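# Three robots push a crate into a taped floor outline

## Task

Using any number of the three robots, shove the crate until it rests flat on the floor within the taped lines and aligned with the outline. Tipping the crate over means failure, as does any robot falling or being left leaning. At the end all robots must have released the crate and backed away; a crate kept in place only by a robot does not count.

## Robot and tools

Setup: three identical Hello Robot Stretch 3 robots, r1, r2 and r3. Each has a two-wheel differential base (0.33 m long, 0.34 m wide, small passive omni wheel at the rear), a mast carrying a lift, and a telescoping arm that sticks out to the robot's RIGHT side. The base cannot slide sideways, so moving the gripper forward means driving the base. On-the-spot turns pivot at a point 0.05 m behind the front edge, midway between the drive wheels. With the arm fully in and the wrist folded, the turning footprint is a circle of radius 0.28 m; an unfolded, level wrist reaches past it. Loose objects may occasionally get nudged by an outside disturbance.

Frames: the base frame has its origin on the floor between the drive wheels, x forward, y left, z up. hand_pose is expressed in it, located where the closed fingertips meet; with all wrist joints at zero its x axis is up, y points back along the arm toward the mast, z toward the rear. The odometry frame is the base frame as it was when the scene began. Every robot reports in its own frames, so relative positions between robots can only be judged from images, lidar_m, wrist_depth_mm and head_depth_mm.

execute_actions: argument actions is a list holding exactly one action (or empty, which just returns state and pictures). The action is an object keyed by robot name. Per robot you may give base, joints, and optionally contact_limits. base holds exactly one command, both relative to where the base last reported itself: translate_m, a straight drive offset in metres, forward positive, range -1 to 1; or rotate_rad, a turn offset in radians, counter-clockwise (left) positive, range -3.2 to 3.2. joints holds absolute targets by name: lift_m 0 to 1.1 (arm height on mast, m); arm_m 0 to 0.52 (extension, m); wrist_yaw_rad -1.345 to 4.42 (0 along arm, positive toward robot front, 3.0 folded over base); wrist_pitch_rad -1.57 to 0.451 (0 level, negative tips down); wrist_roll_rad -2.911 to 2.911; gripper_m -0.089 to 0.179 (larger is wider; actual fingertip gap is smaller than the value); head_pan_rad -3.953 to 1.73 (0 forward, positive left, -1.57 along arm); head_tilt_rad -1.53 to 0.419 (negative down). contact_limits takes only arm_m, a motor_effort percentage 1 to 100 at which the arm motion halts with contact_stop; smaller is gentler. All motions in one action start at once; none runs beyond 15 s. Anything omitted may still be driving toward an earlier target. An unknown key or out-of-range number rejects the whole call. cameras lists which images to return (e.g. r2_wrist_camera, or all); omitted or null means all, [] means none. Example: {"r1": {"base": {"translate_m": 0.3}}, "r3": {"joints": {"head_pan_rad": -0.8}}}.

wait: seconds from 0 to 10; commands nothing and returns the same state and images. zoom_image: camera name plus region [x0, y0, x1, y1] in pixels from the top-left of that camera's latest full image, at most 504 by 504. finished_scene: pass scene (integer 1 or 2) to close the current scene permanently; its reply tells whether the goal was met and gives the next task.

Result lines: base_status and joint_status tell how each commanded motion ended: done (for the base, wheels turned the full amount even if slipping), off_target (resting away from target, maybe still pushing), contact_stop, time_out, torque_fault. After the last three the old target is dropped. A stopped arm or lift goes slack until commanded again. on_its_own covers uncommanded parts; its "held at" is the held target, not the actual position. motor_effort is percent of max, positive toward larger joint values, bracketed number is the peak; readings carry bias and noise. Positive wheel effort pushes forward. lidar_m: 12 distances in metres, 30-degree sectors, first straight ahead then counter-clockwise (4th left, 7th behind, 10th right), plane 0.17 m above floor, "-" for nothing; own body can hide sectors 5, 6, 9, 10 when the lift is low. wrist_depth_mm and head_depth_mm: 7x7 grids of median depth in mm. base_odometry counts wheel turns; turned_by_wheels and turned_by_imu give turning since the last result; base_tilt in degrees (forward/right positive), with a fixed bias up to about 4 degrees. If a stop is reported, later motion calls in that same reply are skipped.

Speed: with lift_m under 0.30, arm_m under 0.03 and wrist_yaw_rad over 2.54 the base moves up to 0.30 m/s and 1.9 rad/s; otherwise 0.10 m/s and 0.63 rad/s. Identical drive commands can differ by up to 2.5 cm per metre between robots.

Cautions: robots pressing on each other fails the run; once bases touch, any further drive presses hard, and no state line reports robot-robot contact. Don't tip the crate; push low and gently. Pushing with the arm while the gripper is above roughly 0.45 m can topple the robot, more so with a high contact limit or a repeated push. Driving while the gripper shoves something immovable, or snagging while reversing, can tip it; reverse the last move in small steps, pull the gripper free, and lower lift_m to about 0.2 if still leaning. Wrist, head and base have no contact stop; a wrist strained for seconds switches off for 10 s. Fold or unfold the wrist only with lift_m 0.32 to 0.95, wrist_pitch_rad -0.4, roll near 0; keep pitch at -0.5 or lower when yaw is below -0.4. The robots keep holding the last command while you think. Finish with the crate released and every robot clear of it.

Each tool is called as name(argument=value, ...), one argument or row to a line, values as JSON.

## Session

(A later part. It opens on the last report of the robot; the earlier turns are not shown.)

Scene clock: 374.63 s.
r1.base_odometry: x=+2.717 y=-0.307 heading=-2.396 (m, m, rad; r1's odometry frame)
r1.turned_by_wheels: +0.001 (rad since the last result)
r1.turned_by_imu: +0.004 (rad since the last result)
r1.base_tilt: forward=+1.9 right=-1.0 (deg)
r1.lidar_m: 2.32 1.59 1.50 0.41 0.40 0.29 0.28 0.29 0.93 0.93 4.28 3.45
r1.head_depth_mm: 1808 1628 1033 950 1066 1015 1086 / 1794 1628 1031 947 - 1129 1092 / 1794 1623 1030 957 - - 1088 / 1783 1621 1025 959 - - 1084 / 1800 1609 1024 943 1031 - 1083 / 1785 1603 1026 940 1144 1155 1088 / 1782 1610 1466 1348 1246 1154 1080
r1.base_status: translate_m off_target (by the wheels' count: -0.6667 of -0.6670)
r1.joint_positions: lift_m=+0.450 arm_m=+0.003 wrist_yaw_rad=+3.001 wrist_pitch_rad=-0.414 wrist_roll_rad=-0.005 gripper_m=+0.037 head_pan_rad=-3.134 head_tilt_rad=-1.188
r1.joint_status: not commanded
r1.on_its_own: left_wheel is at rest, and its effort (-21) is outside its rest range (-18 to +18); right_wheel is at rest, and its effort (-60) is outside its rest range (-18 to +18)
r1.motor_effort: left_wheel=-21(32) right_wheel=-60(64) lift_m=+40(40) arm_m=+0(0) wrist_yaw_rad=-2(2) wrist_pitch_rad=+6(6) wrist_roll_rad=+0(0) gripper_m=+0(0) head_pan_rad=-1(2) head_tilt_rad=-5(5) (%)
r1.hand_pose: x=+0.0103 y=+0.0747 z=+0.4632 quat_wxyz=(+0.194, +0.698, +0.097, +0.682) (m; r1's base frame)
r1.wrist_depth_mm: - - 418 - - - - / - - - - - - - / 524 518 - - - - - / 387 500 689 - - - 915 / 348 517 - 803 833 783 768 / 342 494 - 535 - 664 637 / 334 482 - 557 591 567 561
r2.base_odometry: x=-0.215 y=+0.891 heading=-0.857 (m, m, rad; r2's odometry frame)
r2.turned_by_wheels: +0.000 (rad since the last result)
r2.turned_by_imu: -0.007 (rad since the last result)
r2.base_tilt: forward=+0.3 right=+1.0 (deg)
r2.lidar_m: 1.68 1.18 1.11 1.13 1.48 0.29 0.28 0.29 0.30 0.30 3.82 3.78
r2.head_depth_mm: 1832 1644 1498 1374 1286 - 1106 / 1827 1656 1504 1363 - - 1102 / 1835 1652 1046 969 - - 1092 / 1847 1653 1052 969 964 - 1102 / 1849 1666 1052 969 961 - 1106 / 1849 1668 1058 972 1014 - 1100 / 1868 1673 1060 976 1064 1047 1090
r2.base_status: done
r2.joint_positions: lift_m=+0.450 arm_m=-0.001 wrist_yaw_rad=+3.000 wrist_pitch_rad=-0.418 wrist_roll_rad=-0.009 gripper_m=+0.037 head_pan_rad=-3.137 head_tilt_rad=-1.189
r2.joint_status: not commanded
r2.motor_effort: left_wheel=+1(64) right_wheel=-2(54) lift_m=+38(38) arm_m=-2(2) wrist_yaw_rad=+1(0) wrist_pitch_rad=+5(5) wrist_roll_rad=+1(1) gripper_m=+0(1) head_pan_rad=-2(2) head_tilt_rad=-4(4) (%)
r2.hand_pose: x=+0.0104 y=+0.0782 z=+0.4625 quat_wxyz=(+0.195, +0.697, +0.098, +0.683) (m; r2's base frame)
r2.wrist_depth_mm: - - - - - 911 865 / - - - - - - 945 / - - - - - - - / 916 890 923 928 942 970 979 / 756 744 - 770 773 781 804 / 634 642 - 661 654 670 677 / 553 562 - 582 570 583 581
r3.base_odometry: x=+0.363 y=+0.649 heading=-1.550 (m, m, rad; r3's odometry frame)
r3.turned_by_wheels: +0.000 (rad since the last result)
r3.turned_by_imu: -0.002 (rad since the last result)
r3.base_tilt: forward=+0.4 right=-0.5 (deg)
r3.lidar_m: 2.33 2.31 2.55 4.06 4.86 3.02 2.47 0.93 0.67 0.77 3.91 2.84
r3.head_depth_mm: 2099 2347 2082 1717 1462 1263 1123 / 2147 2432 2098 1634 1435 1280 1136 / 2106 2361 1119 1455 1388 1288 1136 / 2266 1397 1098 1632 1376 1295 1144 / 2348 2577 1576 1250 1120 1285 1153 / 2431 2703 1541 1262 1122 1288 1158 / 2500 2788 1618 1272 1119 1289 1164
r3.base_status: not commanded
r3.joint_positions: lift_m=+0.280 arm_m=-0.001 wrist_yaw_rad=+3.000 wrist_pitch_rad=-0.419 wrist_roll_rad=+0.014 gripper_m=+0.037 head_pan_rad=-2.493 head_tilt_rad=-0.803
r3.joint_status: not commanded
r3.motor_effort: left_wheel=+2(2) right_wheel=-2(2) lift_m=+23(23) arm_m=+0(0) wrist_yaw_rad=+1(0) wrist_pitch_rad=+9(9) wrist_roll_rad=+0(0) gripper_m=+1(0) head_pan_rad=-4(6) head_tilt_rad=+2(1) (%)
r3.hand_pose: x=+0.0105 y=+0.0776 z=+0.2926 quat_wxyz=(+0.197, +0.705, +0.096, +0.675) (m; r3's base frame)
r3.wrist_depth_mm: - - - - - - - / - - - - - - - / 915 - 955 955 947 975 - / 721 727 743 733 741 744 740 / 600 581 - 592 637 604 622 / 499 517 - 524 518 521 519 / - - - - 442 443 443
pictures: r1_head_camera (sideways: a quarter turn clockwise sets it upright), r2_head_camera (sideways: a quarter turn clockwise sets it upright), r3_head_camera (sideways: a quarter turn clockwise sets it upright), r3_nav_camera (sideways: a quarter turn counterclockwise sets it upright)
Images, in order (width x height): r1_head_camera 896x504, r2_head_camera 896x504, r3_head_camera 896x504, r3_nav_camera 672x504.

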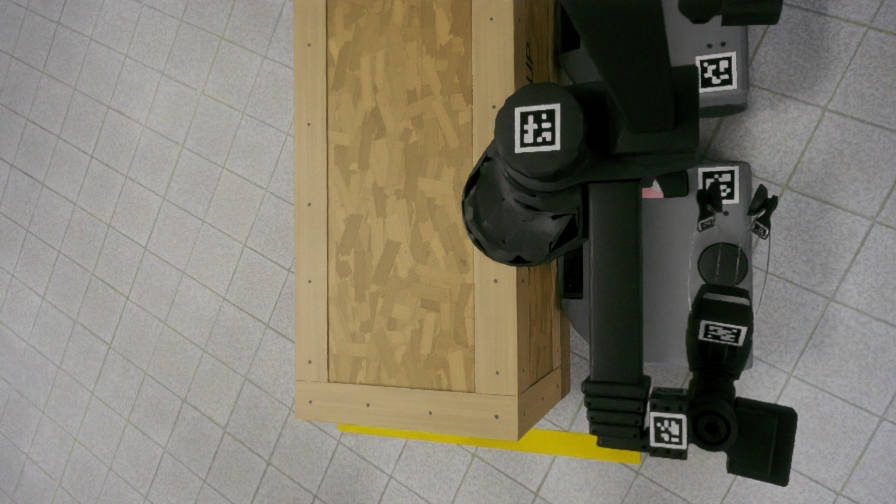

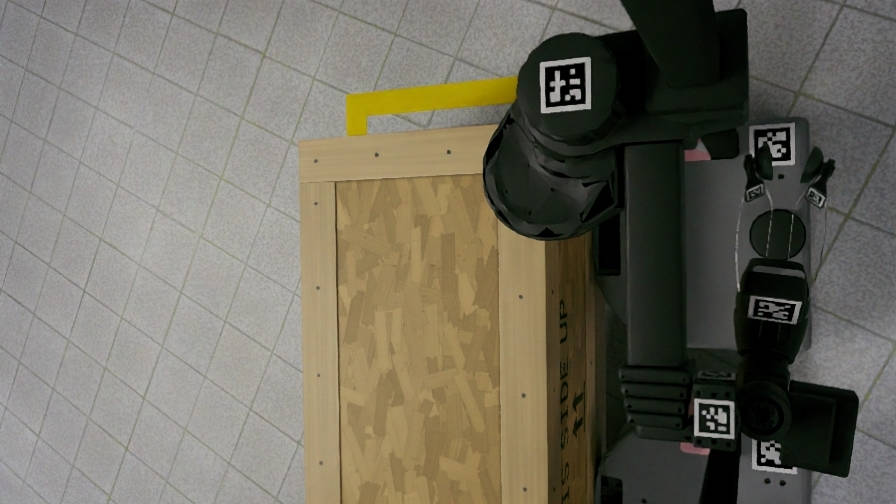

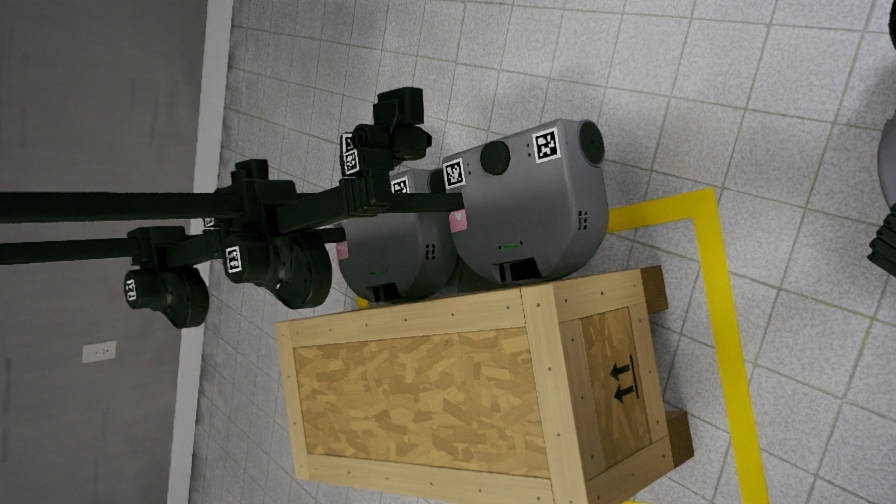

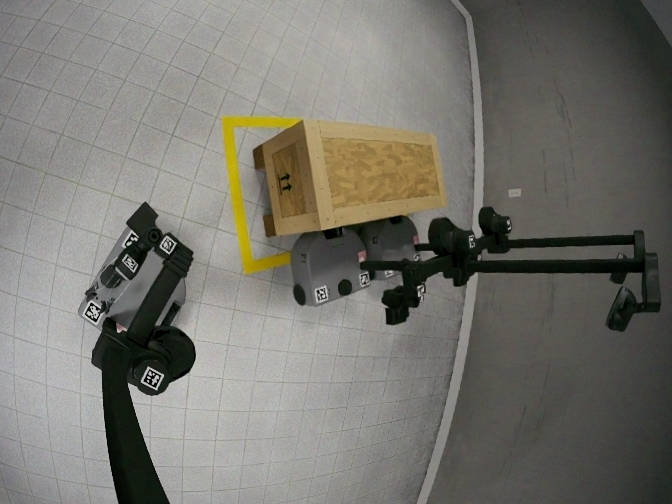

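execute_actions(
  actions=[
    {"r2":{"base":{"translate_m":0.5}},"r1":{"base":{"translate_m":0.5}}},
  ],
  cameras=["r2_head_camera","r1_head_camera","r3_head_camera"],
)

Scene clock: 384.97 s.
r1.base_odometry: x=+2.349 y=-0.647 heading=-2.396 (m, m, rad; r1's odometry frame)
r1.turned_by_wheels: +0.000 (rad since the last result)
r1.turned_by_imu: -0.002 (rad since the last result)
r1.base_tilt: forward=+1.9 right=-1.0 (deg)
r1.lidar_m: 1.99 1.38 1.29 0.42 1.70 0.81 0.77 0.80 1.13 3.52 3.13 3.07
r1.head_depth_mm: 1790 1144 1318 1366 1285 1020 1092 / 1793 1139 1312 1359 - 1132 1089 / 1797 1135 1308 1376 - - 1092 / 1794 1130 1301 1375 - - 1088 / 1783 1130 1297 1353 1274 - 1084 / 1778 1152 1431 1348 1265 1152 1081 / 1765 1602 1471 1338 1243 1157 1084
r1.base_status: done
r1.joint_positions: lift_m=+0.450 arm_m=+0.003 wrist_yaw_rad=+3.001 wrist_pitch_rad=-0.414 wrist_roll_rad=-0.005 gripper_m=+0.037 head_pan_rad=-3.134 head_tilt_rad=-1.188
r1.joint_status: not commanded
r1.motor_effort: left_wheel=-1(21) right_wheel=+1(48) lift_m=+40(40) arm_m=+0(0) wrist_yaw_rad=-1(2) wrist_pitch_rad=+6(6) wrist_roll_rad=+0(0) gripper_m=+0(0) head_pan_rad=-1(2) head_tilt_rad=-4(5) (%)
r1.hand_pose: x=+0.0103 y=+0.0747 z=+0.4632 quat_wxyz=(+0.194, +0.698, +0.097, +0.682) (m; r1's base frame)
r1.wrist_depth_mm: - - 519 - - - - / - - - - - - - / - - - - - - - / - - 672 - - - 942 / 871 862 - 773 814 781 781 / 729 695 - 531 - 667 650 / 610 601 - 567 574 563 556
r2.base_odometry: x=+0.113 y=+0.513 heading=-0.856 (m, m, rad; r2's odometry frame)
r2.turned_by_wheels: +0.000 (rad since the last result)
r2.turned_by_imu: +0.002 (rad since the last result)
r2.base_tilt: forward=+0.2 right=+0.9 (deg)
r2.lidar_m: 1.34 0.94 0.89 0.91 1.19 2.82 0.78 0.81 0.31 0.31 3.43 4.59
r2.head_depth_mm: 1827 1640 1497 1375 1284 - 1107 / 1835 1642 1508 1382 - - 1108 / 1829 1150 1365 1400 - - 1098 / 1847 1153 1308 1393 1300 - 1104 / 1858 1156 1315 1396 1301 - 1109 / 1851 1160 1310 1396 1301 - 1096 / 1854 1163 1311 1399 1294 1028 1098
r2.base_status: done
r2.joint_positions: lift_m=+0.450 arm_m=-0.001 wrist_yaw_rad=+3.000 wrist_pitch_rad=-0.418 wrist_roll_rad=-0.009 gripper_m=+0.037 head_pan_rad=-3.137 head_tilt_rad=-1.189
r2.joint_status: not commanded
r2.motor_effort: left_wheel=+1(9) right_wheel=+0(4) lift_m=+39(39) arm_m=-1(2) wrist_yaw_rad=+0(1) wrist_pitch_rad=+5(5) wrist_roll_rad=+1(1) gripper_m=+0(1) head_pan_rad=-3(2) head_tilt_rad=-4(4) (%)
r2.hand_pose: x=+0.0104 y=+0.0782 z=+0.4625 quat_wxyz=(+0.195, +0.697, +0.098, +0.683) (m; r2's base frame)
r2.wrist_depth_mm: - - 948 884 803 753 697 / - - - 958 893 816 758 / - - - - 974 879 835 / 889 924 931 943 938 922 884 / 751 751 - 764 772 783 778 / 637 649 - 646 653 668 672 / 556 559 - 581 574 579 583
r3.base_odometry: x=+0.363 y=+0.649 heading=-1.550 (m, m, rad; r3's odometry frame)
r3.turned_by_wheels: +0.000 (rad since the last result)
r3.turned_by_imu: -0.001 (rad since the last result)
r3.base_tilt: forward=+0.4 right=-0.5 (deg)
r3.lidar_m: 2.33 2.31 2.55 4.04 4.86 3.03 1.16 1.54 0.67 0.77 3.92 2.84
r3.head_depth_mm: 1992 1582 1773 1495 1416 1269 1125 / 2130 2386 2117 1712 1472 1271 1129 / 2214 2443 2121 1745 1481 1283 1140 / 2281 2524 2142 1762 1484 1294 1147 / 2336 2603 1644 1254 1129 1281 1143 / 2427 2689 1547 1259 1120 1287 1157 / 2513 2773 1617 1267 1120 1292 1162
r3.base_status: not commanded
r3.joint_positions: lift_m=+0.280 arm_m=-0.001 wrist_yaw_rad=+3.000 wrist_pitch_rad=-0.419 wrist_roll_rad=+0.014 gripper_m=+0.037 head_pan_rad=-2.493 head_tilt_rad=-0.803
r3.joint_status: not commanded
r3.motor_effort: left_wheel=+2(3) right_wheel=-2(2) lift_m=+22(22) arm_m=+0(0) wrist_yaw_rad=+1(0) wrist_pitch_rad=+9(9) wrist_roll_rad=+0(0) gripper_m=+1(0) head_pan_rad=-5(3) head_tilt_rad=+1(1) (%)
r3.hand_pose: x=+0.0105 y=+0.0776 z=+0.2926 quat_wxyz=(+0.197, +0.705, +0.096, +0.675) (m; r3's base frame)
r3.wrist_depth_mm: - - - - - - - / - - - - - - - / 942 - 949 947 954 972 988 / 713 743 735 729 740 737 743 / 594 600 - 600 646 621 615 / 500 515 - 523 511 513 513 / - - - - 442 442 444
pictures: r1_head_camera (sideways: a quarter turn clockwise sets it upright), r2_head_camera (sideways: a quarter turn clockwise sets it upright), r3_head_camera (sideways: a quarter turn clockwise sets it upright)
Images, in order (width x height): r1_head_camera 896x504, r2_head_camera 896x504, r3_head_camera 896x504.

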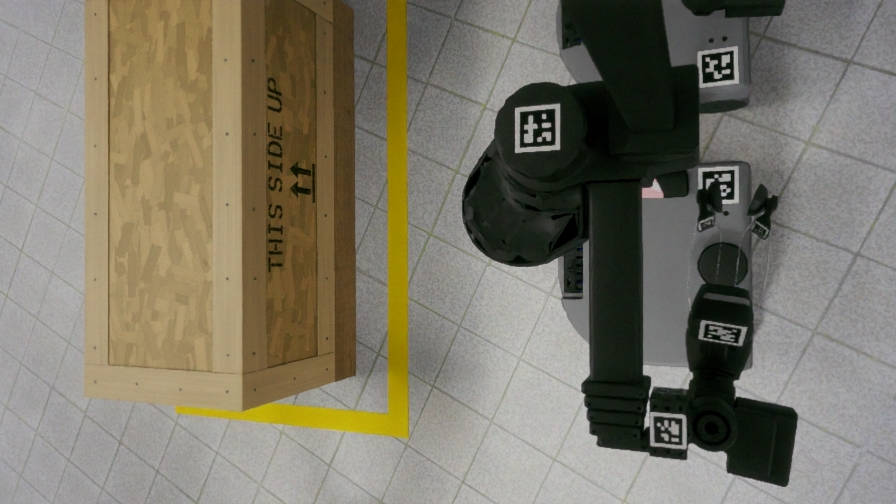

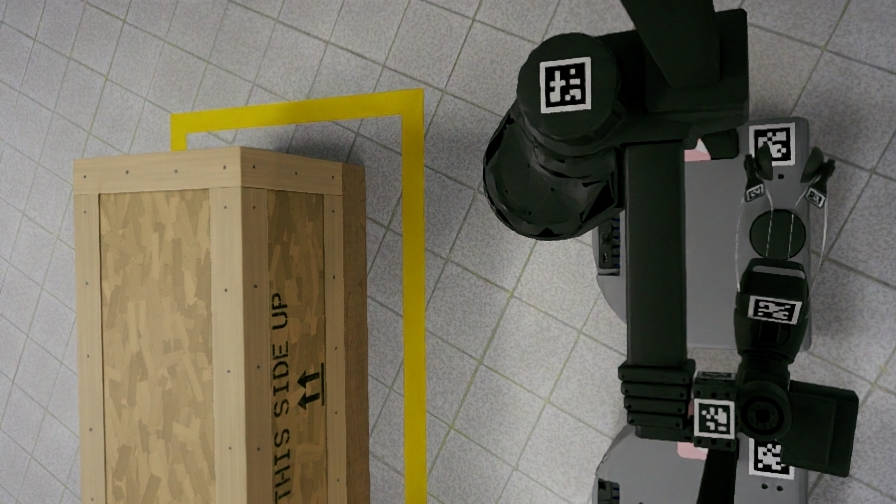

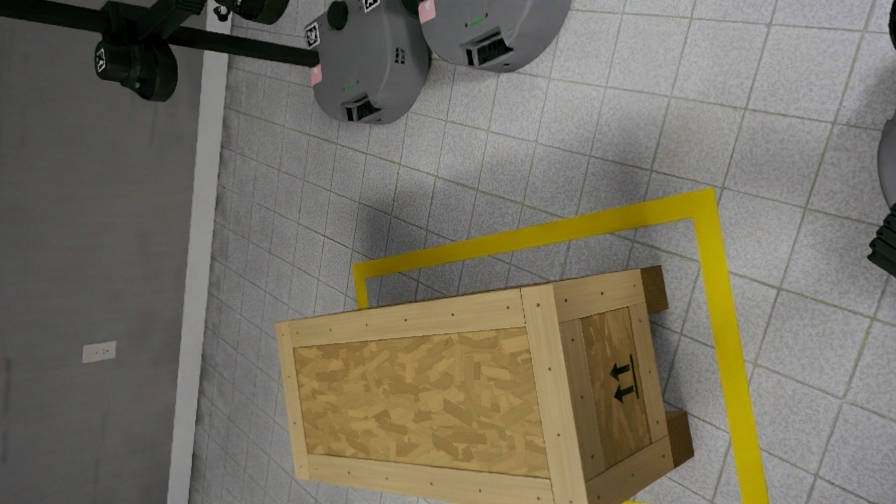

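finished_scene(
  scene=2,
)

The scene is finished: the task was done.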